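# Move red foam block or yellow sponge to desk

## Task

If the far-end aisle shelves hold a red foam block, carry that block to the desk; if they do not, carry the yellow sponge from the coffee table to the desk. Every other item must stay where it was on its shelf, table or counter, the coffee table must be standing upright at the end, and the robot must not have fallen or be left leaning. The object counts as placed only if it rests on the desk without the robot holding it in position.

## Robot and tools

Robot: a Hello Robot Stretch 3. It has a two-wheeled base (0.33 m long, 0.34 m wide), a lift that moves the arm up and down a mast, and a single telescoping arm that points to the robot's RIGHT. The arm cannot reach forward, so you move the gripper forward by driving the base. A turn on the spot pivots about the point midway between the drive wheels, 0.05 m behind the front edge. When the arm is retracted and the wrist folded, the wrist sticks out up to 0.06 m on the right and the turning circle has radius 0.28 m. With the wrist unfolded and level, the gripper reaches beyond that circle.

Frames: the base frame has its origin on the floor between the drive wheels, x forward, y left, z up. hand_pose is given in this frame at the point where the closed fingertips meet. With all wrist joints at zero, that frame's x points up, y points back along the arm toward the mast, and z points to the robot's rear. The odometry frame is the base frame as it was at the start of the scene. Heading is positive to the left and runs from -3.142 to 3.142.

execute_actions: the argument actions is a list holding one action, or an empty list, which only reports state and images. An action may contain base, joints or both, plus an optional contact_limits. Its motions start at the same moment and may finish at different times.
- base is relative to where the base currently stands and takes exactly one key. translate_m is a straight drive in metres, -1 to 1, positive forward. rotate_rad is a turn on the spot in radians, -3.2 to 3.2, positive to the left (counter-clockwise seen from above). The base cannot move sideways. It is measured from the base position in the scene's latest state report.
- joints is a dictionary of absolute targets by joint name. lift_m: arm height, 0 to 1.1 m. arm_m: extension, 0 to 0.52 m. wrist_yaw_rad: -1.345 to 4.42; 0 points along the arm, positive swings toward the front, 3.0 folds over the base. wrist_pitch_rad: -1.57 to 0.451; 0 is level, negative points the fingertips down. wrist_roll_rad: -2.911 to 2.911; 0 puts the fingers side by side and level. gripper_m: -0.089 to 0.179, larger is wider; the actual fingertip gap is 0.007 m less near closed and 0.025 m less wide open, and below 0.007 it is zero. head_pan_rad: -3.953 to 1.73; 0 looks forward, positive looks left, -1.57 looks along the arm. head_tilt_rad: -1.53 to 0.419; negative looks down. A joint counts as done within ±0.004 (lift, arm, gripper), ±0.02 (yaw, roll, head) or ±0.05 (pitch). A joint or base you leave out may keep pushing toward its previous target without the status showing it. No action runs longer than 15 s.
- contact_limits: {"arm_m": n} with n from 1 to 100 (% motor effort). The arm stops with contact_stop when its effort reaches about n (about -n when retracting). Lower values are gentler, but too low stops it immediately. The limit also caps holding force until the next action.
- cameras: a list of names from head_camera, nav_camera, wrist_camera, all. Omitted, null or ["all"] returns all; [] returns none. An unknown key, name or out-of-range value rejects the call and nothing moves. If a result reports a stop, the later execute_actions, wait and finished_scene calls in the same reply are skipped.

wait: seconds, 0 to 10. Nothing new is commanded; it returns the same state and images.
zoom_image: camera plus region [x0,y0,x1,y1] in pixels, at most 504x504, from that camera's latest full image. Sizes are head 896x504, nav 672x504, wrist 644x364.
finished_scene: scene (1 or 2). This is final and reports whether the task succeeded.

Result lines: joint_positions. base_status and joint_status: done, off_target (resting away from the target and possibly still pushing), contact_stop, time_out or torque_fault (after these the old target is dropped). on_its_own covers things you did not command; held at means the target being held. motor_effort is a percentage, positive toward higher values, with the peak in brackets; it carries offsets and noise. lidar_m gives 12 sectors of 30 degrees: the 1st is ahead, then counter-clockwise (4th left, 7th behind, 10th right). It scans a plane 0.17 m above the floor, sees table legs but not tops, ranges 0.15–12 m, and "-" means nothing seen. wrist_depth_mm and head_depth_mm are 7x7 grids of median depth. base_tilt is in degrees (forward/right positive). turned_by_wheels and turned_by_imu report the turn since the last result. base_odometry drifts when the wheels slip.

Guidance: the base reaches 0.30 m/s only when the arm is stowed (lift below 0.30, arm below 0.03, yaw above 2.54); otherwise it is limited to 0.10 m/s. Fold or unfold the wrist only with lift between 0.32 and 0.95, pitch at -0.4 and roll near 0. When yaw is below -0.4, keep pitch at -0.5 or lower. To grip, command gripper_m below the object's width. To release, go at least 0.02 above the value where contact began. Readings do not tell you whether an object is held, so check with the cameras. An arm or lift that hits contact_stop goes slack. Wrist, head and base have no contact stop, and a wrist pushed hard shuts off for 10 s. Avoid pushing with the gripper above about 0.45 m, pushing twice, and driving while snagged or holding something fixed; any of these can tip the robot. If it starts to tilt, reverse in small steps, free the gripper, and lower the lift to about 0.2. Avoid drops, slams and hard shoves. Set the object down and let go before finishing.

Each tool is called as name(argument=value, ...), one argument or row to a line, values as JSON.

## Session

execute_actions(
  actions=[],
)

Scene clock: 0.00 s.
base_odometry: x=+0.000 y=+0.000 heading=+0.000 (m, m, rad; odometry frame)
turned_by_wheels: +0.000 (rad since the last result)
turned_by_imu: +0.000 (rad since the last result)
base_tilt: forward=+0.6 right=+0.9 (deg)
lidar_m: 1.49 1.20 1.16 1.27 1.85 1.05 1.44 1.63 2.55 1.86 1.57 1.49
head_depth_mm: 1792 1813 1821 1840 1852 1433 1434 / 1895 1937 1948 1965 1980 1437 1982 / 2012 2087 2091 2111 2145 2145 2113 / 1932 2002 2012 1994 2008 2008 1978 / 1735 1743 1751 1742 1758 1758 1751 / 1545 1552 1549 1548 1539 1534 1552 / 1358 1351 1346 1353 1363 1371 1367
base_status: not commanded
joint_positions: lift_m=+0.378 arm_m=+0.002 wrist_yaw_rad=+3.047 wrist_pitch_rad=-0.562 wrist_roll_rad=-0.018 gripper_m=+0.037 head_pan_rad=+0.016 head_tilt_rad=+0.007
joint_status: not commanded
motor_effort: left_wheel=+0 right_wheel=-1 lift_m=+24 arm_m=+0 wrist_yaw_rad=+1 wrist_pitch_rad=+3 wrist_roll_rad=+0 gripper_m=+0 head_pan_rad=+2 head_tilt_rad=+1 (%)
hand_pose: x=-0.0020 y=+0.0565 z=+0.3598 quat_wxyz=(+0.227, +0.682, +0.166, +0.676) (m; base frame)
wrist_depth_mm: - - - - - - 919 / - - - - - - 997 / 916 934 - 925 940 923 925 / 746 751 743 750 756 769 763 / 630 636 628 635 664 648 646 / 549 569 - - 557 553 559 / 483 - - - 487 492 487
pictures: head_camera (sideways: a quarter turn clockwise sets it upright), nav_camera (sideways: a quarter turn counterclockwise sets it upright), wrist_camera
Images, in order (width x height): head_camera 896x504, nav_camera 672x504, wrist_camera 644x364.

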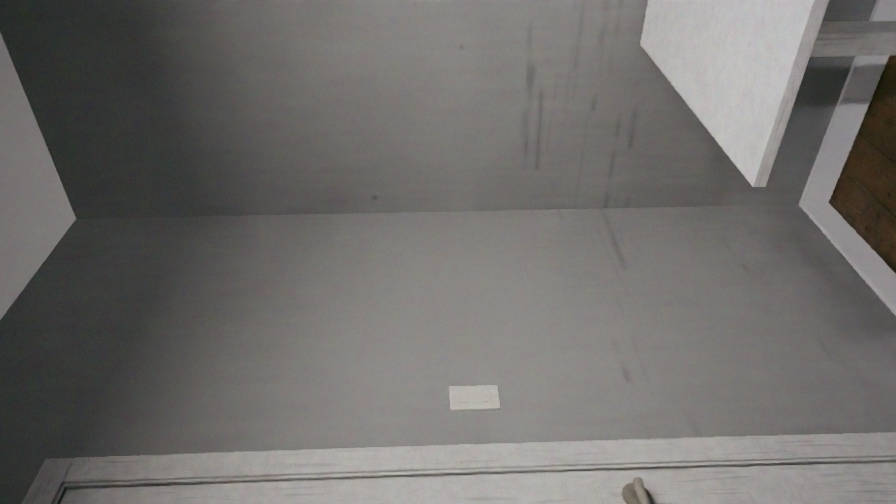

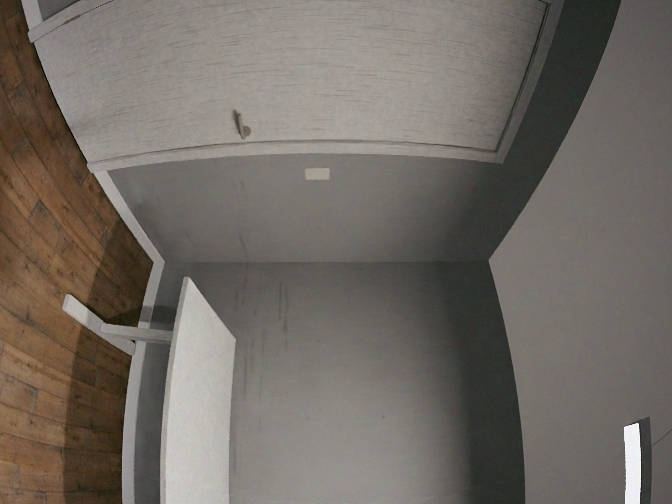

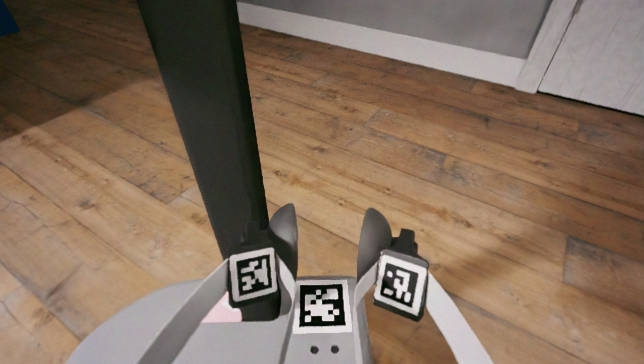

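Desk ahead-left. Look around.

execute_actions(
  actions=[
    {"joints":{"head_pan_rad":1.6,"head_tilt_rad":-0.5}},
  ],
  cameras=["nav_camera"],
)

execute_actions(
  actions=[
    {"joints":{"head_pan_rad":-3.1,"head_tilt_rad":-0.5}},
  ],
  cameras=["nav_camera"],
)

execute_actions(
  actions=[
    {"joints":{"head_pan_rad":-1.5,"head_tilt_rad":-0.5}},
  ],
  cameras=["nav_camera"],
)

Scene clock: 3.73 s.
base_odometry: x=+0.000 y=+0.000 heading=+0.000 (m, m, rad; odometry frame)
turned_by_wheels: +0.000 (rad since the last result)
turned_by_imu: +0.000 (rad since the last result)
base_tilt: forward=+0.8 right=+0.7 (deg)
lidar_m: 1.49 1.20 1.16 1.27 1.85 1.05 1.44 1.62 2.55 1.86 1.57 1.49
head_depth_mm: 1038 1119 1216 1335 1470 1539 1287 / 1101 1198 1300 1448 1606 1556 1298 / 1170 1276 1406 1574 1752 1558 1304 / 1256 1380 1532 1719 1881 1569 1304 / 1345 1485 1676 1897 1958 1579 1309 / 1454 1616 1852 2132 1981 1587 1319 / 1586 1795 2042 2353 2001 1633 -
base_status: not commanded
joint_positions: lift_m=+0.378 arm_m=+0.002 wrist_yaw_rad=+3.047 wrist_pitch_rad=-0.562 wrist_roll_rad=-0.018 gripper_m=+0.037 head_pan_rad=+1.593 head_tilt_rad=-0.493
joint_status: all done
motor_effort: left_wheel=+1(1) right_wheel=+0(1) lift_m=+24(24) arm_m=-1(0) wrist_yaw_rad=+1(1) wrist_pitch_rad=+4(3) wrist_roll_rad=+0(0) gripper_m=+0(0) head_pan_rad=+2(32) head_tilt_rad=-1(20) (%)
hand_pose: x=-0.0020 y=+0.0565 z=+0.3598 quat_wxyz=(+0.227, +0.682, +0.166, +0.676) (m; base frame)
wrist_depth_mm: - - - - - - 933 / - - - - - - 992 / 907 911 - 933 929 932 933 / 738 751 740 757 758 768 764 / 629 644 633 644 666 646 641 / 549 563 - - 557 553 562 / 486 - - - 490 494 492
pictures: nav_camera (sideways: a quarter turn counterclockwise sets it upright)
camera_calibration (this result's frames):
nav_camera: T_world_to_cam=[[0.0194177, 0.439607, 0.897981, -1.12512], [0.999811, -0.00922728, -0.0171024, 0.0685065], [0.000767591, 0.898143, -0.439703, 0.536117], [0, 0, 0, 1]] pos_world=[-0.0470578, 0.0137344, 1.24724]
Images, in order (width x height): nav_camera 672x504.

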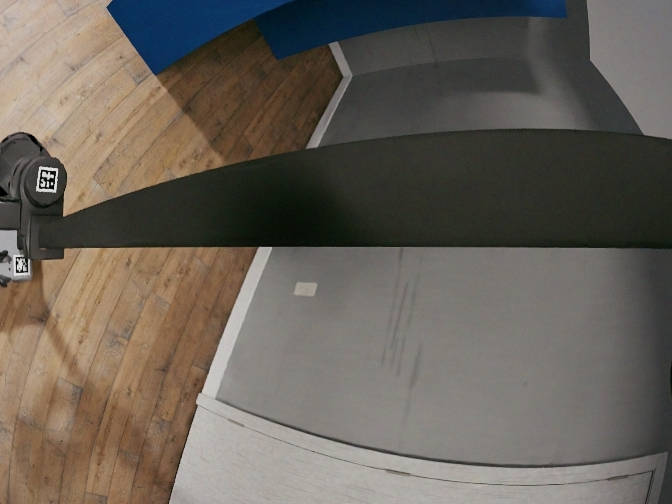

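Scene clock: 6.30 s.
base_odometry: x=+0.000 y=+0.000 heading=+0.000 (m, m, rad; odometry frame)
turned_by_wheels: +0.000 (rad since the last result)
turned_by_imu: +0.000 (rad since the last result)
base_tilt: forward=+0.7 right=+0.7 (deg)
lidar_m: 1.49 1.20 1.16 1.27 1.85 1.05 1.44 1.62 2.55 1.86 1.57 1.48
head_depth_mm: 2600 2762 2775 1202 1307 1441 1291 / 1898 2114 2587 2460 1920 1548 1298 / 1933 2011 2250 2193 1959 1558 1293 / 1920 1537 2251 2030 1881 1571 1305 / 1274 1380 1542 1718 1889 1574 1311 / 1322 1465 1677 1947 1974 1582 1319 / 1449 2768 3008 2659 1997 1582 1319
base_status: not commanded
joint_positions: lift_m=+0.378 arm_m=+0.002 wrist_yaw_rad=+3.047 wrist_pitch_rad=-0.562 wrist_roll_rad=-0.018 gripper_m=+0.037 head_pan_rad=-3.093 head_tilt_rad=-0.494
joint_status: all done
motor_effort: left_wheel=+0(0) right_wheel=-1(1) lift_m=+24(24) arm_m=+0(0) wrist_yaw_rad=+1(0) wrist_pitch_rad=+3(3) wrist_roll_rad=+0(0) gripper_m=+0(1) head_pan_rad=-3(29) head_tilt_rad=-2(3) (%)
hand_pose: x=-0.0020 y=+0.0565 z=+0.3598 quat_wxyz=(+0.227, +0.682, +0.166, +0.676) (m; base frame)
wrist_depth_mm: - - - - - - 939 / - - - - - - - / 923 911 - 920 921 936 937 / 754 754 736 766 756 765 765 / 636 645 639 642 666 646 645 / 547 565 - - 552 561 561 / 486 - - - 487 493 493
pictures: nav_camera (sideways: a quarter turn counterclockwise sets it upright)
camera_calibration (this result's frames):
nav_camera: T_world_to_cam=[[-0.440247, 0.00759038, 0.897845, -1.12214], [-0.0176232, 0.999699, -0.0170928, 0.0747003], [-0.897704, -0.0233479, -0.43998, 0.541959], [0, 0, 0, 1]] pos_world=[-0.00618485, -0.0535067, 1.24724]
Images, in order (width x height): nav_camera 672x504.

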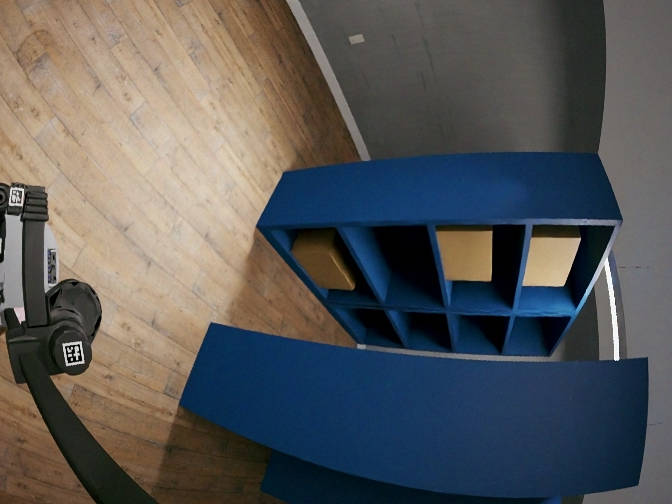

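Scene clock: 7.60 s.
base_odometry: x=+0.000 y=+0.000 heading=+0.000 (m, m, rad; odometry frame)
turned_by_wheels: +0.000 (rad since the last result)
turned_by_imu: +0.000 (rad since the last result)
base_tilt: forward=+0.7 right=+0.8 (deg)
lidar_m: 1.49 1.20 1.16 1.27 1.85 1.05 1.44 1.62 2.55 1.86 1.57 1.48
head_depth_mm: 2343 2531 2716 2566 1929 1543 1295 / 2496 2711 2944 2566 1932 1542 1289 / 2659 2898 2804 2577 1953 1558 1297 / 2593 2806 2540 2413 1953 1570 1308 / 2314 2480 2536 2452 1962 1576 1314 / 2088 2219 2329 2454 1970 1581 1313 / 1889 2020 2078 1757 1866 1591 1324
base_status: not commanded
joint_positions: lift_m=+0.378 arm_m=+0.002 wrist_yaw_rad=+3.047 wrist_pitch_rad=-0.562 wrist_roll_rad=-0.018 gripper_m=+0.037 head_pan_rad=-1.507 head_tilt_rad=-0.494
joint_status: all done
motor_effort: left_wheel=+0(0) right_wheel=-1(1) lift_m=+23(23) arm_m=+0(0) wrist_yaw_rad=+1(0) wrist_pitch_rad=+3(4) wrist_roll_rad=+0(0) gripper_m=+0(0) head_pan_rad=+4(31) head_tilt_rad=-2(4) (%)
hand_pose: x=-0.0020 y=+0.0565 z=+0.3598 quat_wxyz=(+0.227, +0.682, +0.166, +0.676) (m; base frame)
wrist_depth_mm: - - - - - - 926 / - - - - - - 992 / 892 910 - 923 924 918 932 / 741 760 728 755 756 771 755 / 632 631 632 638 660 642 646 / 547 561 - - 555 556 566 / 482 - - - 489 491 496
pictures: nav_camera (sideways: a quarter turn counterclockwise sets it upright)
camera_calibration (this result's frames):
nav_camera: T_world_to_cam=[[-0.00110411, -0.440311, 0.897845, -1.12482], [-0.99933, -0.0323482, -0.0170928, 0.0806887], [0.0365698, -0.897262, -0.43998, 0.53626], [0, 0, 0, 1]] pos_world=[0.0597818, -0.0114953, 1.24724]
Images, in order (width x height): nav_camera 672x504.

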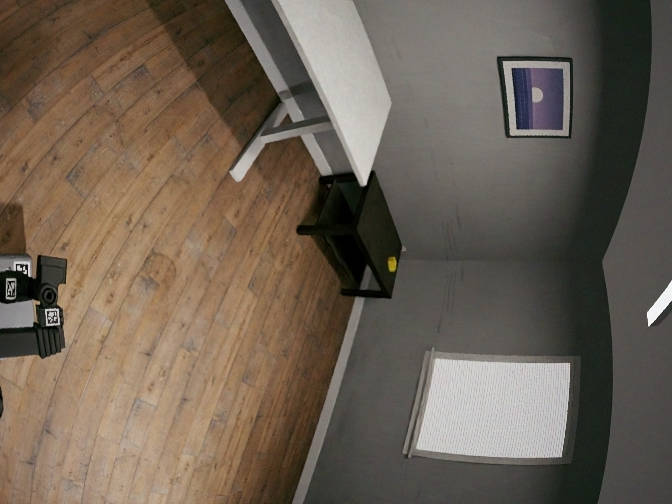

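execute_actions(
  actions=[
    {"base":{"rotate_rad":-2.0},"joints":{"head_pan_rad":0,"head_tilt_rad":-0.4,"lift_m":0.25}},
  ],
)

execute_actions(
  actions=[
    {"base":{"translate_m":1.0}},
  ],
  cameras=["nav_camera","head_camera"],
)

Scene clock: 13.80 s.
base_odometry: x=+0.000 y=+0.000 heading=-2.000 (m, m, rad; odometry frame)
turned_by_wheels: -2.000 (rad since the last result)
turned_by_imu: -2.016 (rad since the last result)
base_tilt: forward=+0.8 right=+0.7 (deg)
lidar_m: 2.55 1.86 1.57 1.49 1.43 1.18 1.16 1.32 1.99 1.05 1.44 2.55
head_depth_mm: 2138 2319 2490 2684 2144 1669 1366 / 2172 2355 2572 2706 2154 1676 1375 / 2229 2419 2623 2764 2168 1683 1374 / 2262 2442 2653 2856 2201 1690 1377 / 2300 2509 2718 2924 2199 1694 1388 / 2348 2548 2785 2963 2204 1711 1400 / 2411 2579 2836 2716 2236 1719 1400
base_status: done
joint_positions: lift_m=+0.250 arm_m=+0.002 wrist_yaw_rad=+3.047 wrist_pitch_rad=-0.562 wrist_roll_rad=-0.018 gripper_m=+0.037 head_pan_rad=-0.007 head_tilt_rad=-0.408
joint_status: all done
motor_effort: left_wheel=+1(9) right_wheel=-2(9) lift_m=+18(19) arm_m=+0(1) wrist_yaw_rad=+0(1) wrist_pitch_rad=+3(3) wrist_roll_rad=+0(0) gripper_m=+1(0) head_pan_rad=+3(28) head_tilt_rad=+3(10) (%)
hand_pose: x=-0.0020 y=+0.0564 z=+0.2320 quat_wxyz=(+0.227, +0.681, +0.166, +0.676) (m; base frame)
wrist_depth_mm: - - - - - - - / 867 857 862 868 862 876 878 / 664 669 - 677 680 686 689 / 548 556 - 567 559 562 562 / 479 - - - 492 478 474 / - - - - - 412 411 / - - - - 363 362 364
pictures: head_camera (sideways: a quarter turn clockwise sets it upright), nav_camera (sideways: a quarter turn counterclockwise sets it upright), wrist_camera
camera_calibration (this result's frames):
head_camera: T_world_to_cam=[[-0.417774, 0.0156125, -0.908417, 1.20796], [-0.0144483, 0.999612, 0.0238245, -0.0240169], [0.908436, 0.0230783, -0.417386, 0.495986], [0, 0, 0, 1]] pos_world=[0.0537367, -0.00629831, 1.30493]
nav_camera: T_world_to_cam=[[0.360694, -0.0315924, 0.932149, -1.17179], [-0.0366028, -0.999136, -0.0196993, 0.0782116], [0.931966, -0.0270139, -0.361538, 0.42872], [0, 0, 0, 1]] pos_world=[0.0259683, 0.0527056, 1.24882]
wrist_camera: T_world_to_cam=[[0.999608, -0.0242958, 0.013879, 0.00386351], [-0.00637345, -0.680691, -0.732543, 0.240341], [0.027245, 0.732168, -0.680579, 0.279718], [0, 0, 0, 1]] pos_world=[-0.00995111, -0.0411091, 0.366377]
Images, in order (width x height): head_camera 896x504, nav_camera 672x504, wrist_camera 644x364.

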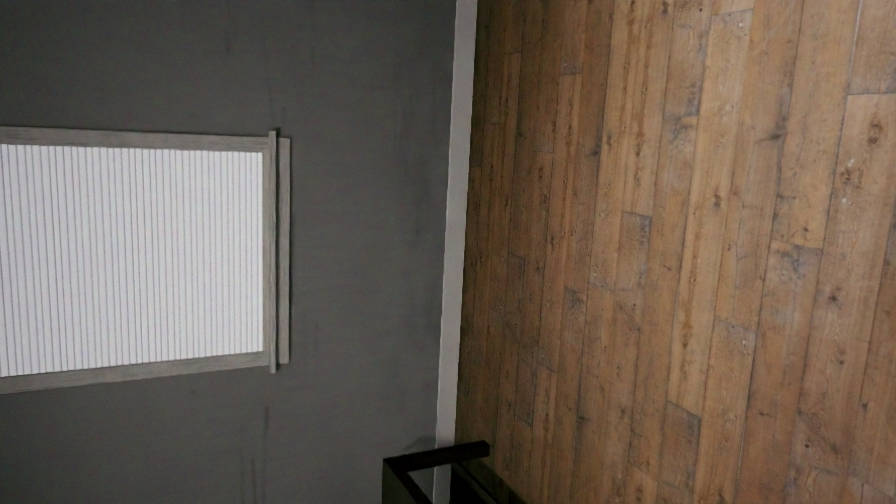

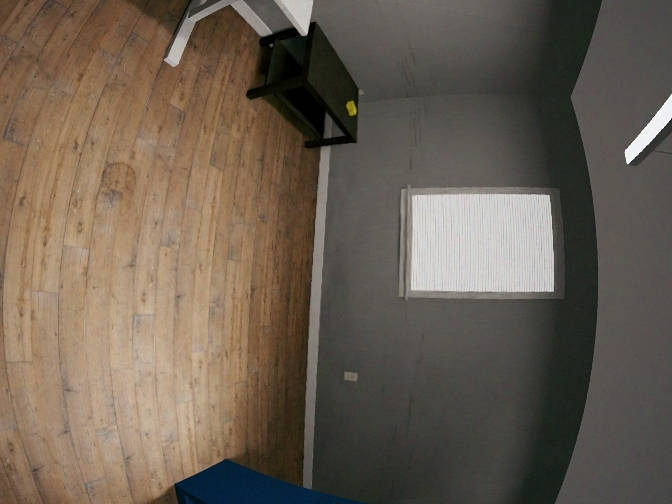

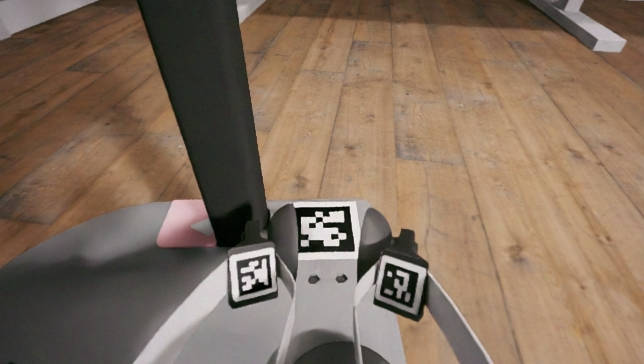

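Scene clock: 18.73 s.
base_odometry: x=-0.416 y=-0.909 heading=-2.000 (m, m, rad; odometry frame)
turned_by_wheels: +0.000 (rad since the last result)
turned_by_imu: -0.002 (rad since the last result)
base_tilt: forward=+0.7 right=+0.7 (deg)
lidar_m: 1.57 1.64 1.14 1.25 1.83 2.17 2.15 1.50 1.37 1.23 1.93 1.58
head_depth_mm: 1285 1390 1514 1647 1808 1669 1362 / 1312 1401 1522 1670 1851 1674 1371 / 1336 1437 1565 1715 1895 1681 1383 / 1359 1466 1585 1748 1941 1694 1390 / 1379 1487 1617 1798 1962 1704 1387 / 1415 1525 1653 1825 2020 1714 1395 / 1428 1556 1718 1868 2045 1723 1401
base_status: done
joint_positions: lift_m=+0.250 arm_m=+0.002 wrist_yaw_rad=+3.047 wrist_pitch_rad=-0.562 wrist_roll_rad=-0.018 gripper_m=+0.037 head_pan_rad=-0.007 head_tilt_rad=-0.407
joint_status: not commanded
motor_effort: left_wheel=+2(9) right_wheel=-3(6) lift_m=+18(18) arm_m=-1(1) wrist_yaw_rad=+0(1) wrist_pitch_rad=+4(4) wrist_roll_rad=+0(0) gripper_m=-1(1) head_pan_rad=+3(2) head_tilt_rad=+2(2) (%)
hand_pose: x=-0.0020 y=+0.0564 z=+0.2320 quat_wxyz=(+0.227, +0.681, +0.166, +0.676) (m; base frame)
wrist_depth_mm: - - - - - - - / 850 846 866 874 876 875 906 / 665 663 - 682 681 683 691 / 548 550 - 570 562 562 562 / 481 - - - 489 473 474 / - - - - - 411 411 / - - - - 360 362 365
pictures: head_camera (sideways: a quarter turn clockwise sets it upright), nav_camera (sideways: a quarter turn counterclockwise sets it upright)
camera_calibration (this result's frames):
head_camera: T_world_to_cam=[[-0.417287, 0.015592, -0.908641, 1.20825], [-0.0145021, 0.999611, 0.023813, -0.0240016], [0.908659, 0.023114, -0.416899, 0.495351], [0, 0, 0, 1]] pos_world=[0.0537353, -0.00629634, 1.30495]
nav_camera: T_world_to_cam=[[0.360195, -0.0315742, 0.932343, -1.17204], [-0.0365513, -0.999137, -0.0197152, 0.078232], [0.932161, -0.026977, -0.361038, 0.428068], [0, 0, 0, 1]] pos_world=[0.0259946, 0.0527062, 1.24884]
Images, in order (width x height): head_camera 896x504, nav_camera 672x504.

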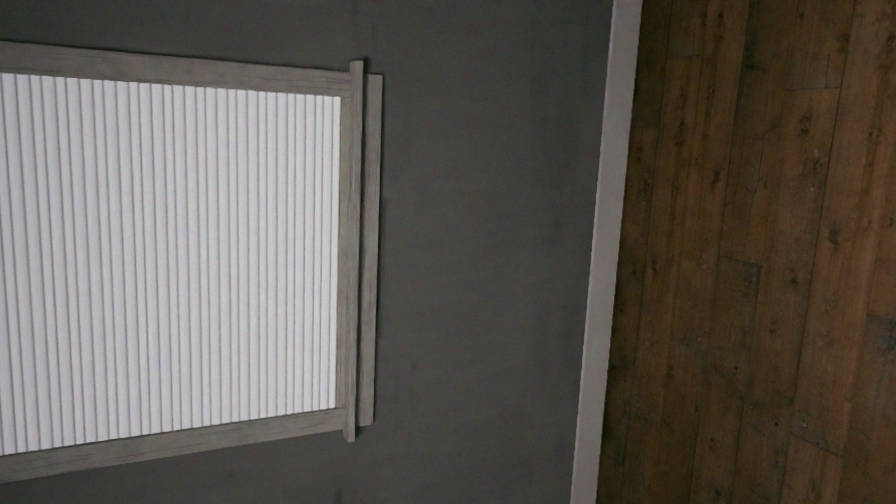

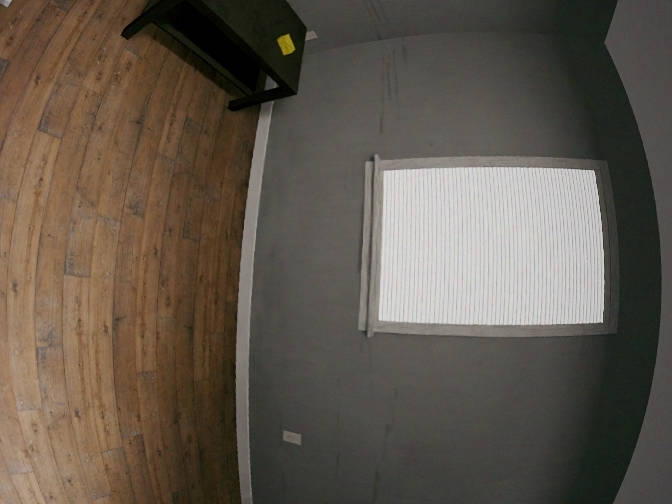

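execute_actions(
  actions=[
    {"base":{"rotate_rad":-1.4},"joints":{"head_tilt_rad":-0.3}},
  ],
  cameras=["nav_camera","head_camera"],
)

Scene clock: 22.63 s.
base_odometry: x=-0.416 y=-0.909 heading=+2.883 (m, m, rad; odometry frame)
turned_by_wheels: -1.400 (rad since the last result)
turned_by_imu: -1.410 (rad since the last result)
base_tilt: forward=+0.7 right=+0.8 (deg)
lidar_m: 1.23 1.73 1.57 1.58 1.83 1.14 1.24 1.91 2.15 2.18 1.37 1.23
head_depth_mm: 1009 1060 1136 1203 1313 1441 1485 / 1046 1102 1175 1255 1346 1451 1485 / 1079 1148 1221 1309 1402 1521 1488 / 1130 1206 3296 3415 2325 1746 1494 / 3028 3230 3414 3502 2551 1897 1506 / 2681 2761 2862 2949 2581 1903 1512 / 2296 2346 2403 2486 2450 1910 1515
base_status: done
joint_positions: lift_m=+0.250 arm_m=+0.002 wrist_yaw_rad=+3.047 wrist_pitch_rad=-0.562 wrist_roll_rad=-0.018 gripper_m=+0.037 head_pan_rad=-0.007 head_tilt_rad=-0.309
joint_status: all done
motor_effort: left_wheel=+1(9) right_wheel=-2(10) lift_m=+18(18) arm_m=-1(1) wrist_yaw_rad=+1(0) wrist_pitch_rad=+4(4) wrist_roll_rad=+0(0) gripper_m=-1(0) head_pan_rad=+4(2) head_tilt_rad=+3(11) (%)
hand_pose: x=-0.0020 y=+0.0564 z=+0.2320 quat_wxyz=(+0.227, +0.681, +0.166, +0.676) (m; base frame)
wrist_depth_mm: - - - - - - - / 865 848 868 876 871 876 893 / 678 679 - 680 676 683 689 / 550 553 - 562 557 563 564 / 482 - - - 488 472 473 / - - - - - 411 412 / - - - - 362 361 364
pictures: head_camera (sideways: a quarter turn clockwise sets it upright), nav_camera (sideways: a quarter turn counterclockwise sets it upright)
camera_calibration (this result's frames):
head_camera: T_world_to_cam=[[-0.32627, 0.0149385, -0.945159, 1.25536], [-0.0167949, 0.999626, 0.021597, -0.0211056], [0.945128, 0.0229202, -0.325897, 0.376701], [0, 0, 0, 1]] pos_world=[0.0532002, -0.00628964, 1.30973]
nav_camera: T_world_to_cam=[[0.267131, -0.0309102, 0.963164, -1.21172], [-0.0344144, -0.999154, -0.0225205, 0.0818738], [0.963046, -0.0271308, -0.267968, 0.306753], [0, 0, 0, 1]] pos_world=[0.0310883, 0.0526724, 1.25113]
Images, in order (width x height): head_camera 896x504, nav_camera 672x504.

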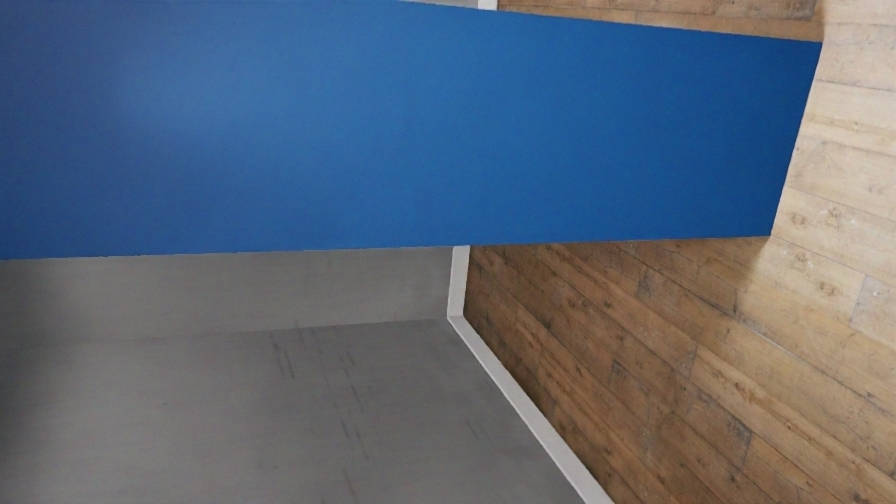

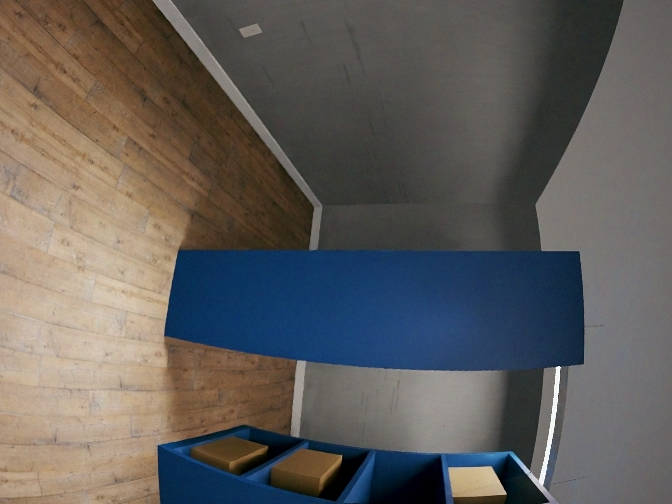

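execute_actions(
  actions=[
    {"base":{"rotate_rad":-0.45}},
  ],
  cameras=[],
)

execute_actions(
  actions=[
    {"base":{"translate_m":0.9}},
  ],
  cameras=[],
)

execute_actions(
  actions=[
    {"base":{"rotate_rad":0.5},"joints":{"head_tilt_rad":-0.2}},
  ],
  cameras=["nav_camera","head_camera"],
)

Scene clock: 26.73 s.
base_odometry: x=-0.416 y=-0.909 heading=+2.433 (m, m, rad; odometry frame)
turned_by_wheels: -0.450 (rad since the last result)
turned_by_imu: -0.454 (rad since the last result)
base_tilt: forward=+0.7 right=+0.7 (deg)
lidar_m: 1.23 1.25 1.68 1.57 1.60 1.14 1.14 1.24 1.91 2.15 2.21 1.37
head_depth_mm: 1440 2035 2089 1693 1719 1675 1479 / 1914 2027 2169 2244 2300 1865 1482 / 2799 2965 3158 3388 2510 1873 1486 / 2743 2931 3107 3338 2563 1891 1487 / 2710 1731 1203 1281 1365 1465 1498 / 1034 1094 1171 1242 1342 1451 1510 / 1023 1090 1158 1241 1326 1437 1507
base_status: done
joint_positions: lift_m=+0.250 arm_m=+0.002 wrist_yaw_rad=+3.047 wrist_pitch_rad=-0.562 wrist_roll_rad=-0.018 gripper_m=+0.037 head_pan_rad=-0.007 head_tilt_rad=-0.309
joint_status: not commanded
motor_effort: left_wheel=+1(8) right_wheel=-2(9) lift_m=+18(18) arm_m=-1(1) wrist_yaw_rad=+1(1) wrist_pitch_rad=+4(4) wrist_roll_rad=+0(0) gripper_m=+0(1) head_pan_rad=+3(3) head_tilt_rad=+3(3) (%)
hand_pose: x=-0.0020 y=+0.0564 z=+0.2320 quat_wxyz=(+0.227, +0.681, +0.166, +0.676) (m; base frame)
wrist_depth_mm: - - - - - - - / 866 856 861 881 869 894 871 / 668 680 - 678 676 690 688 / 543 555 - 567 556 563 563 / 480 - - - 488 475 475 / - - - - - 409 413 / - - - - 362 364 364
pictures: none
No camera images: the call's "cameras" was empty. Leave "cameras" out to get every camera's image.

Scene clock: 31.43 s.
base_odometry: x=-1.100 y=-0.324 heading=+2.434 (m, m, rad; odometry frame)
turned_by_wheels: +0.000 (rad since the last result)
turned_by_imu: -0.002 (rad since the last result)
base_tilt: forward=+0.8 right=+0.7 (deg)
lidar_m: 0.67 0.35 0.43 1.66 1.69 2.15 2.02 2.53 2.20 2.09 0.62 0.76
head_depth_mm: 1977 2068 2195 1328 1390 1535 1440 / 1975 2087 2235 2389 2518 1869 1486 / 1947 2067 2197 2361 2483 1868 1486 / 1925 2054 2171 2338 2416 1881 1501 / 1907 2010 2152 2256 2226 1711 1458 / 1015 1086 1126 827 731 1082 887 / 583 1066 514 482 459 367 379
base_status: done
joint_positions: lift_m=+0.250 arm_m=+0.002 wrist_yaw_rad=+3.047 wrist_pitch_rad=-0.562 wrist_roll_rad=-0.018 gripper_m=+0.037 head_pan_rad=-0.007 head_tilt_rad=-0.309
joint_status: not commanded
motor_effort: left_wheel=+1(8) right_wheel=-3(6) lift_m=+18(18) arm_m=-1(1) wrist_yaw_rad=+1(0) wrist_pitch_rad=+4(4) wrist_roll_rad=+0(0) gripper_m=+0(1) head_pan_rad=+3(3) head_tilt_rad=+3(3) (%)
hand_pose: x=-0.0020 y=+0.0564 z=+0.2320 quat_wxyz=(+0.227, +0.681, +0.166, +0.676) (m; base frame)
wrist_depth_mm: - - - - - 508 357 / 846 857 865 867 870 517 362 / 669 670 - 678 678 528 372 / 555 548 - 569 554 523 373 / 478 - - - 488 470 379 / - - - - - 410 382 / - - - - 365 362 363
pictures: none
No camera images: the call's "cameras" was empty. Leave "cameras" out to get every camera's image.

Scene clock: 32.90 s.
base_odometry: x=-1.100 y=-0.324 heading=+2.933 (m, m, rad; odometry frame)
turned_by_wheels: +0.500 (rad since the last result)
turned_by_imu: +0.505 (rad since the last result)
base_tilt: forward=+0.7 right=+0.8 (deg)
lidar_m: 0.35 0.43 1.65 1.68 2.12 2.02 2.53 2.23 2.08 0.62 0.76 0.80
head_depth_mm: 683 915 1094 1134 1217 1278 1454 / 341 599 581 490 529 515 907 / - 284 294 309 326 344 364 / 284 294 309 325 343 362 385 / 293 308 323 342 361 383 408 / 306 322 340 360 382 407 435 / 322 339 359 381 405 433 466
base_status: done
joint_positions: lift_m=+0.250 arm_m=+0.002 wrist_yaw_rad=+3.047 wrist_pitch_rad=-0.562 wrist_roll_rad=-0.018 gripper_m=+0.037 head_pan_rad=-0.007 head_tilt_rad=-0.211
joint_status: all done
motor_effort: left_wheel=-1(6) right_wheel=+1(9) lift_m=+18(18) arm_m=+0(1) wrist_yaw_rad=+0(0) wrist_pitch_rad=+4(4) wrist_roll_rad=+0(0) gripper_m=+0(0) head_pan_rad=+3(2) head_tilt_rad=+3(11) (%)
hand_pose: x=-0.0020 y=+0.0563 z=+0.2320 quat_wxyz=(+0.227, +0.681, +0.166, +0.676) (m; base frame)
wrist_depth_mm: - - - - - - - / 855 866 871 868 885 885 900 / 667 675 - 674 678 670 691 / 551 546 - 563 560 560 548 / 484 - - - 485 477 476 / - - - - - 412 412 / - - - - 361 365 366
pictures: head_camera (sideways: a quarter turn clockwise sets it upright), nav_camera (sideways: a quarter turn counterclockwise sets it upright)
camera_calibration (this result's frames):
head_camera: T_world_to_cam=[[-0.231633, 0.0142829, -0.972698, 1.29076], [-0.0188218, 0.999639, 0.0191606, -0.0179239], [0.972621, 0.0227462, -0.231281, 0.25339], [0, 0, 0, 1]] pos_world=[0.0521926, -0.00628197, 1.31447]
nav_camera: T_world_to_cam=[[0.171008, -0.0302453, 0.984805, -1.23943], [-0.0320477, -0.999171, -0.0251215, 0.0852487], [0.984748, -0.0272647, -0.171836, 0.181495], [0, 0, 0, 1]] pos_world=[0.0359587, 0.0526393, 1.25393]
Images, in order (width x height): head_camera 896x504, nav_camera 672x504.

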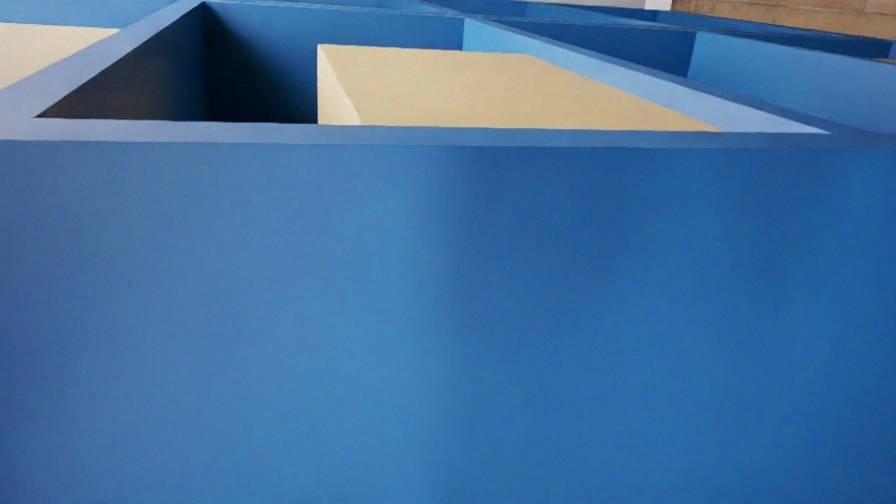

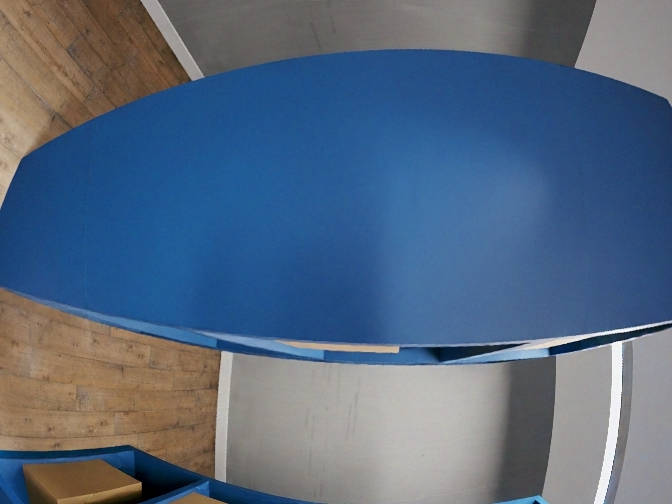

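execute_actions(
  actions=[
    {"base":{"translate_m":-0.25}},
  ],
  cameras=[],
)

execute_actions(
  actions=[
    {"base":{"rotate_rad":-1.6}},
  ],
  cameras=[],
)

execute_actions(
  actions=[
    {"base":{"translate_m":0.5}},
  ],
  cameras=[],
)

execute_actions(
  actions=[
    {"base":{"rotate_rad":1.5}},
  ],
  cameras=["nav_camera","head_camera"],
)

Scene clock: 38.60 s.
base_odometry: x=-0.855 y=-0.376 heading=+2.933 (m, m, rad; odometry frame)
turned_by_wheels: +0.000 (rad since the last result)
turned_by_imu: +0.001 (rad since the last result)
base_tilt: forward=+0.7 right=+0.8 (deg)
lidar_m: 0.60 0.72 1.76 1.78 2.24 1.82 2.28 2.13 1.99 0.92 0.70 1.18
head_depth_mm: 1273 2071 2186 2331 2437 2036 1625 / 816 1079 1349 994 1507 1313 1279 / 513 537 560 588 617 651 690 / 508 531 559 587 619 656 696 / 531 556 586 617 654 694 740 / 555 584 616 651 690 736 786 / 583 614 649 688 733 786 842
base_status: done
joint_positions: lift_m=+0.250 arm_m=+0.002 wrist_yaw_rad=+3.047 wrist_pitch_rad=-0.562 wrist_roll_rad=-0.018 gripper_m=+0.037 head_pan_rad=-0.007 head_tilt_rad=-0.210
joint_status: not commanded
motor_effort: left_wheel=+0(8) right_wheel=+1(6) lift_m=+18(18) arm_m=-1(1) wrist_yaw_rad=+1(1) wrist_pitch_rad=+4(4) wrist_roll_rad=+0(0) gripper_m=+0(0) head_pan_rad=+3(2) head_tilt_rad=+4(2) (%)
hand_pose: x=-0.0020 y=+0.0563 z=+0.2320 quat_wxyz=(+0.227, +0.681, +0.166, +0.676) (m; base frame)
wrist_depth_mm: - - - - - - - / 852 852 865 857 888 862 883 / 671 668 - 676 680 683 680 / 548 551 - 564 562 558 571 / 482 - - - 489 474 477 / - - - - - 408 411 / - - - - 363 361 365
pictures: none
No camera images: the call's "cameras" was empty. Leave "cameras" out to get every camera's image.

Scene clock: 40.97 s.
base_odometry: x=-0.855 y=-0.376 heading=+1.333 (m, m, rad; odometry frame)
turned_by_wheels: -1.600 (rad since the last result)
turned_by_imu: -1.612 (rad since the last result)
base_tilt: forward=+0.8 right=+0.7 (deg)
lidar_m: 0.95 0.70 1.12 0.59 0.70 1.75 1.77 2.19 1.83 2.29 2.16 1.99
head_depth_mm: 1715 1783 1858 1946 2042 2089 1627 / 1783 1855 1936 2062 2152 2122 1634 / 1846 1921 2017 2134 2234 2138 1631 / 1909 1999 2119 2233 2345 2136 1644 / 2006 2108 2217 2336 2467 2167 1600 / 2062 2125 947 966 994 1017 1049 / 781 796 810 825 841 860 879
base_status: done
joint_positions: lift_m=+0.250 arm_m=+0.002 wrist_yaw_rad=+3.047 wrist_pitch_rad=-0.562 wrist_roll_rad=-0.018 gripper_m=+0.037 head_pan_rad=-0.007 head_tilt_rad=-0.210
joint_status: not commanded
motor_effort: left_wheel=+1(8) right_wheel=-3(9) lift_m=+18(17) arm_m=-1(1) wrist_yaw_rad=+2(1) wrist_pitch_rad=+4(4) wrist_roll_rad=+0(0) gripper_m=-1(1) head_pan_rad=+2(1) head_tilt_rad=+4(3) (%)
hand_pose: x=-0.0020 y=+0.0563 z=+0.2320 quat_wxyz=(+0.227, +0.681, +0.166, +0.676) (m; base frame)
wrist_depth_mm: - - 670 640 - - - / 852 859 742 723 866 881 828 / 663 676 - 678 678 688 681 / 549 551 - 569 563 557 560 / 475 - - - 487 477 470 / - - - - - 414 414 / - - - - 363 364 363
pictures: none
No camera images: the call's "cameras" was empty. Leave "cameras" out to get every camera's image.

Scene clock: 44.30 s.
base_odometry: x=-0.738 y=+0.110 heading=+1.334 (m, m, rad; odometry frame)
turned_by_wheels: +0.000 (rad since the last result)
turned_by_imu: -0.001 (rad since the last result)
base_tilt: forward=+0.6 right=+0.7 (deg)
lidar_m: 1.54 0.42 0.38 1.13 0.75 0.96 2.24 2.19 2.10 2.23 1.65 1.53
head_depth_mm: 1300 1355 1417 1476 1548 1631 1630 / 1343 1397 1471 1536 1613 1700 1626 / 1406 1457 1535 1609 1695 1787 1643 / 1455 1521 1605 1686 1784 1881 1644 / 1519 1592 1674 1762 1880 1965 1650 / 1580 1676 1764 1844 1973 2046 1662 / 1662 1750 1848 1948 2092 2089 1516
base_status: done
joint_positions: lift_m=+0.250 arm_m=+0.002 wrist_yaw_rad=+3.047 wrist_pitch_rad=-0.562 wrist_roll_rad=-0.018 gripper_m=+0.037 head_pan_rad=-0.007 head_tilt_rad=-0.210
joint_status: not commanded
motor_effort: left_wheel=+1(8) right_wheel=-3(7) lift_m=+18(18) arm_m=-1(1) wrist_yaw_rad=+2(1) wrist_pitch_rad=+4(4) wrist_roll_rad=+0(0) gripper_m=+0(1) head_pan_rad=+3(2) head_tilt_rad=+4(3) (%)
hand_pose: x=-0.0020 y=+0.0563 z=+0.2320 quat_wxyz=(+0.227, +0.681, +0.166, +0.676) (m; base frame)
wrist_depth_mm: 622 877 - - 398 361 332 / 694 763 865 870 438 392 364 / 667 674 - 682 483 433 395 / 550 550 - 567 527 479 437 / 481 - - - 489 478 465 / - - - - - 410 412 / - - - - 360 364 361
pictures: none
No camera images: the call's "cameras" was empty. Leave "cameras" out to get every camera's image.

Scene clock: 46.43 s.
base_odometry: x=-0.738 y=+0.110 heading=+2.833 (m, m, rad; odometry frame)
turned_by_wheels: +1.500 (rad since the last result)
turned_by_imu: +1.510 (rad since the last result)
base_tilt: forward=+0.7 right=+0.7 (deg)
lidar_m: 0.38 0.75 0.82 2.22 2.18 2.10 2.23 1.71 1.53 1.53 0.43 0.38
head_depth_mm: 286 298 311 326 342 359 378 / 1974 2061 2150 341 356 375 396 / 2031 2139 2238 2373 2488 2155 1641 / 2089 2175 2297 2385 2506 2127 1656 / 1940 2188 2320 2418 1833 1858 1619 / 1250 1284 1369 1414 1521 1436 1397 / 1254 1293 1395 1108 1567 1290 1198
base_status: done
joint_positions: lift_m=+0.250 arm_m=+0.002 wrist_yaw_rad=+3.047 wrist_pitch_rad=-0.562 wrist_roll_rad=-0.018 gripper_m=+0.037 head_pan_rad=-0.007 head_tilt_rad=-0.210
joint_status: not commanded
motor_effort: left_wheel=+0(6) right_wheel=+1(12) lift_m=+18(18) arm_m=-1(1) wrist_yaw_rad=+1(1) wrist_pitch_rad=+3(4) wrist_roll_rad=+0(0) gripper_m=+0(1) head_pan_rad=+3(3) head_tilt_rad=+3(3) (%)
hand_pose: x=-0.0020 y=+0.0563 z=+0.2320 quat_wxyz=(+0.227, +0.681, +0.166, +0.676) (m; base frame)
wrist_depth_mm: - - - - - - 722 / 860 853 864 859 885 884 673 / 671 675 - 683 688 690 662 / 554 547 - 566 557 565 563 / 481 - - - 491 475 481 / - - - - - 410 410 / - - - - 360 362 363
pictures: head_camera (sideways: a quarter turn clockwise sets it upright), nav_camera (sideways: a quarter turn counterclockwise sets it upright)
camera_calibration (this result's frames):
head_camera: T_world_to_cam=[[-0.230787, 0.0142716, -0.9729, 1.29102], [-0.0188624, 0.999639, 0.0191383, -0.0178946], [0.972821, 0.0227681, -0.230435, 0.252287], [0, 0, 0, 1]] pos_world=[0.0521818, -0.00628079, 1.31451]
nav_camera: T_world_to_cam=[[0.170153, -0.0302354, 0.984954, -1.23962], [-0.0320019, -0.999172, -0.0251434, 0.0852769], [0.984898, -0.0272422, -0.170979, 0.180379], [0, 0, 0, 1]] pos_world=[0.0359991, 0.0526397, 1.25396]
Images, in order (width x height): head_camera 896x504, nav_camera 672x504.

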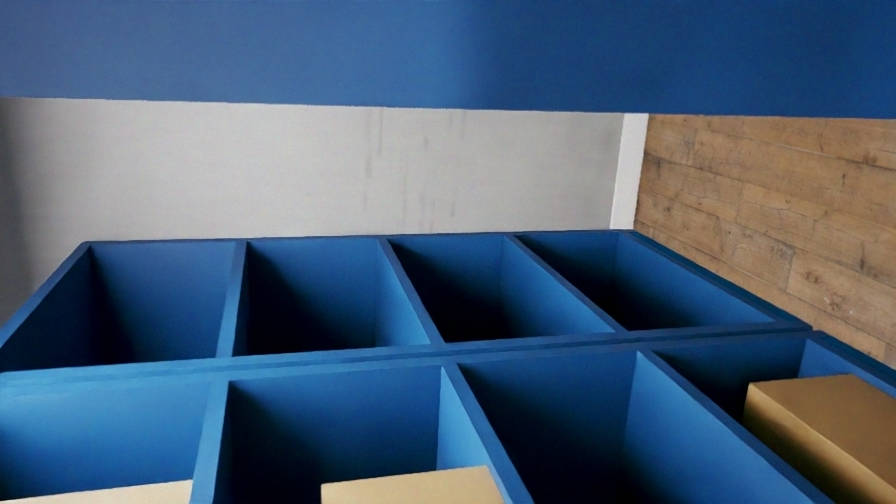

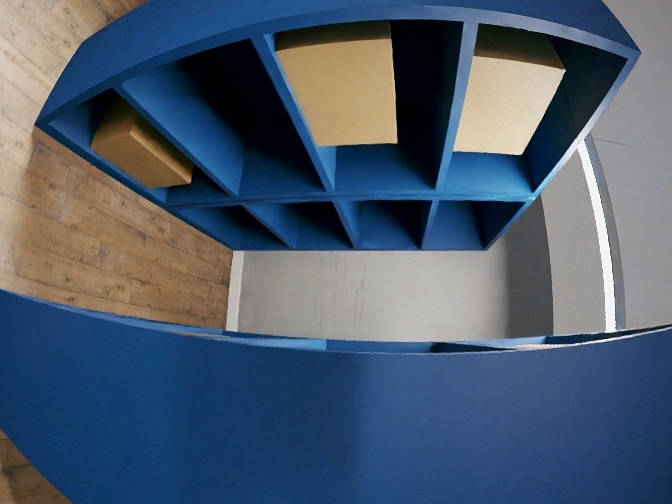

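execute_actions(
  actions=[
    {"base":{"translate_m":-0.25}},
  ],
  cameras=[],
)

execute_actions(
  actions=[
    {"base":{"rotate_rad":-1.5}},
  ],
  cameras=[],
)

execute_actions(
  actions=[
    {"base":{"translate_m":0.22}},
  ],
  cameras=[],
)

execute_actions(
  actions=[
    {"base":{"rotate_rad":1.4}},
  ],
  cameras=["nav_camera","head_camera"],
)

Scene clock: 52.87 s.
base_odometry: x=-0.499 y=+0.034 heading=+2.833 (m, m, rad; odometry frame)
turned_by_wheels: +0.000 (rad since the last result)
turned_by_imu: +0.001 (rad since the last result)
base_tilt: forward=+0.7 right=+0.7 (deg)
lidar_m: 0.62 0.95 2.29 2.30 2.02 1.88 1.99 1.63 1.46 1.45 0.70 0.62
head_depth_mm: 493 515 538 562 590 620 655 / 508 531 554 580 610 643 678 / 2275 2352 2495 2583 2710 1970 1532 / 2334 2413 2539 2668 2738 2153 1648 / 2167 2444 2526 2011 1843 1906 1646 / 1479 1529 1627 1682 1757 1592 1509 / 1210 1212 1286 1216 1834 1347 1326
base_status: done
joint_positions: lift_m=+0.250 arm_m=+0.002 wrist_yaw_rad=+3.047 wrist_pitch_rad=-0.562 wrist_roll_rad=-0.018 gripper_m=+0.037 head_pan_rad=-0.007 head_tilt_rad=-0.210
joint_status: not commanded
motor_effort: left_wheel=-1(9) right_wheel=+1(6) lift_m=+18(18) arm_m=-1(1) wrist_yaw_rad=+0(1) wrist_pitch_rad=+4(4) wrist_roll_rad=+0(0) gripper_m=+0(0) head_pan_rad=+2(3) head_tilt_rad=+3(3) (%)
hand_pose: x=-0.0020 y=+0.0563 z=+0.2320 quat_wxyz=(+0.227, +0.681, +0.166, +0.676) (m; base frame)
wrist_depth_mm: - - - - - - - / 855 863 861 874 881 882 879 / 665 676 - 674 685 685 700 / 557 557 - 564 563 561 569 / 479 - - - 486 477 476 / - - - - - 410 412 / - - - - 363 363 365
pictures: none
No camera images: the call's "cameras" was empty. Leave "cameras" out to get every camera's image.

Scene clock: 55.00 s.
base_odometry: x=-0.499 y=+0.034 heading=+1.333 (m, m, rad; odometry frame)
turned_by_wheels: -1.500 (rad since the last result)
turned_by_imu: -1.511 (rad since the last result)
base_tilt: forward=+0.8 right=+0.7 (deg)
lidar_m: 1.46 0.67 0.62 0.62 1.17 2.29 2.31 2.02 1.89 1.98 1.57 1.45
head_depth_mm: 1239 1291 1340 1404 1464 1546 1579 / 1280 1343 1402 1464 1541 1623 1643 / 1327 1390 1453 1530 1616 1696 1633 / 1385 1449 1531 1599 1694 1784 1650 / 1447 1518 1594 1675 1777 1872 1653 / 1497 1573 1667 1766 1874 1969 1655 / 1565 1663 1743 1858 1972 2059 1674
base_status: done
joint_positions: lift_m=+0.250 arm_m=+0.002 wrist_yaw_rad=+3.047 wrist_pitch_rad=-0.562 wrist_roll_rad=-0.018 gripper_m=+0.037 head_pan_rad=-0.007 head_tilt_rad=-0.210
joint_status: not commanded
motor_effort: left_wheel=+2(9) right_wheel=-2(8) lift_m=+18(18) arm_m=-1(2) wrist_yaw_rad=+1(1) wrist_pitch_rad=+3(4) wrist_roll_rad=+0(0) gripper_m=-1(1) head_pan_rad=+2(3) head_tilt_rad=+3(3) (%)
hand_pose: x=-0.0020 y=+0.0563 z=+0.2320 quat_wxyz=(+0.227, +0.681, +0.166, +0.676) (m; base frame)
wrist_depth_mm: 949 854 - - 617 567 525 / 862 868 870 861 676 607 564 / 665 677 - 672 680 655 635 / 547 553 - 571 557 558 565 / 479 - - - 486 471 479 / - - - - - 409 415 / - - - - 362 361 363
pictures: none
No camera images: the call's "cameras" was empty. Leave "cameras" out to get every camera's image.

Scene clock: 57.20 s.
base_odometry: x=-0.448 y=+0.248 heading=+1.334 (m, m, rad; odometry frame)
turned_by_wheels: +0.000 (rad since the last result)
turned_by_imu: +0.000 (rad since the last result)
base_tilt: forward=+0.7 right=+0.8 (deg)
lidar_m: 1.26 1.57 0.54 0.54 1.08 1.36 2.52 2.20 2.03 1.99 1.33 1.25
head_depth_mm: 1056 1095 1148 1197 1259 1324 1384 / 1091 1143 1190 1246 1311 1379 1448 / 1132 1188 1242 1305 1373 1444 1523 / 1183 1234 1293 1373 1442 1530 1577 / 1227 1288 1358 1426 1512 1615 1647 / 1287 1352 1423 1505 1600 1702 1661 / 1341 1412 1494 1580 1683 1821 1669
base_status: done
joint_positions: lift_m=+0.250 arm_m=+0.002 wrist_yaw_rad=+3.047 wrist_pitch_rad=-0.562 wrist_roll_rad=-0.018 gripper_m=+0.037 head_pan_rad=-0.007 head_tilt_rad=-0.210
joint_status: not commanded
motor_effort: left_wheel=+1(9) right_wheel=-2(7) lift_m=+18(18) arm_m=-1(1) wrist_yaw_rad=+1(0) wrist_pitch_rad=+4(4) wrist_roll_rad=+0(0) gripper_m=-1(1) head_pan_rad=+2(3) head_tilt_rad=+3(4) (%)
hand_pose: x=-0.0020 y=+0.0563 z=+0.2320 quat_wxyz=(+0.227, +0.681, +0.166, +0.676) (m; base frame)
wrist_depth_mm: 890 - - 592 538 501 - / 846 848 784 659 594 568 881 / 669 671 - 674 657 641 682 / 547 546 - 565 558 560 561 / 480 - - - 488 470 478 / - - - - - 409 412 / - - - - 361 361 365
pictures: none
No camera images: the call's "cameras" was empty. Leave "cameras" out to get every camera's image.

Scene clock: 59.27 s.
base_odometry: x=-0.448 y=+0.248 heading=+2.733 (m, m, rad; odometry frame)
turned_by_wheels: +1.400 (rad since the last result)
turned_by_imu: +1.410 (rad since the last result)
base_tilt: forward=+0.8 right=+0.7 (deg)
lidar_m: 0.54 0.60 1.07 2.49 2.19 2.02 1.99 1.49 1.26 1.25 1.40 0.54
head_depth_mm: 425 443 462 485 509 535 564 / 432 451 472 496 520 548 579 / 441 459 482 507 534 562 594 / 450 470 493 518 546 577 610 / 459 481 506 531 561 593 628 / 469 491 516 544 575 610 646 / 479 504 530 560 597 1768 1614
base_status: done
joint_positions: lift_m=+0.250 arm_m=+0.002 wrist_yaw_rad=+3.047 wrist_pitch_rad=-0.562 wrist_roll_rad=-0.018 gripper_m=+0.037 head_pan_rad=-0.007 head_tilt_rad=-0.210
joint_status: not commanded
motor_effort: left_wheel=-1(6) right_wheel=+1(11) lift_m=+18(18) arm_m=-1(1) wrist_yaw_rad=+0(1) wrist_pitch_rad=+4(4) wrist_roll_rad=+0(0) gripper_m=-1(1) head_pan_rad=+2(2) head_tilt_rad=+3(3) (%)
hand_pose: x=-0.0020 y=+0.0563 z=+0.2320 quat_wxyz=(+0.227, +0.681, +0.166, +0.676) (m; base frame)
wrist_depth_mm: - - - - - - 903 / 863 868 859 864 874 895 884 / 674 676 - 675 676 683 688 / 550 549 - 562 556 558 563 / 481 - - - 494 476 474 / - - - - - 412 412 / - - - - 364 360 364
pictures: head_camera (sideways: a quarter turn clockwise sets it upright), nav_camera (sideways: a quarter turn counterclockwise sets it upright)
camera_calibration (this result's frames):
head_camera: T_world_to_cam=[[-0.230538, 0.014267, -0.972959, 1.29109], [-0.0188797, 0.999639, 0.0191317, -0.0178859], [0.97288, 0.0227798, -0.230185, 0.251962], [0, 0, 0, 1]] pos_world=[0.0521786, -0.0062802, 1.31452]
nav_camera: T_world_to_cam=[[0.1699, -0.0302315, 0.984997, -1.23968], [-0.0319831, -0.999172, -0.0251499, 0.0852852], [0.984942, -0.0272303, -0.170726, 0.18005], [0, 0, 0, 1]] pos_world=[0.0360108, 0.05264, 1.25396]
Images, in order (width x height): head_camera 896x504, nav_camera 672x504.

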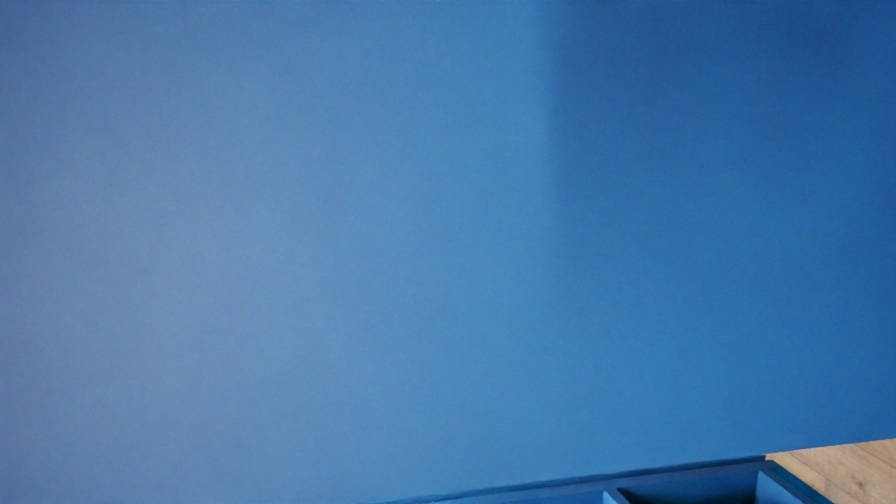

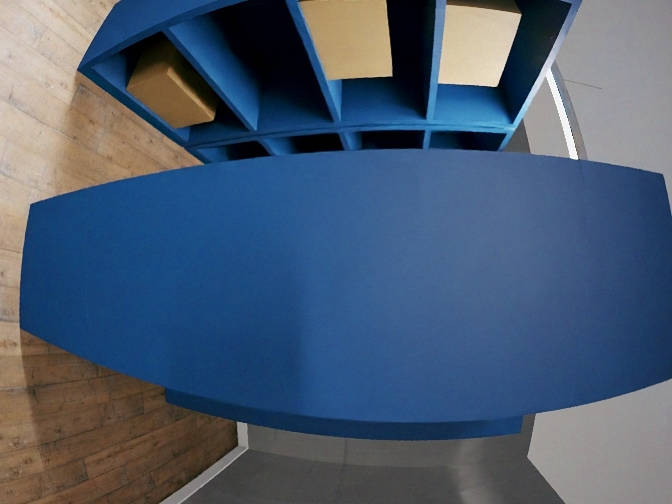

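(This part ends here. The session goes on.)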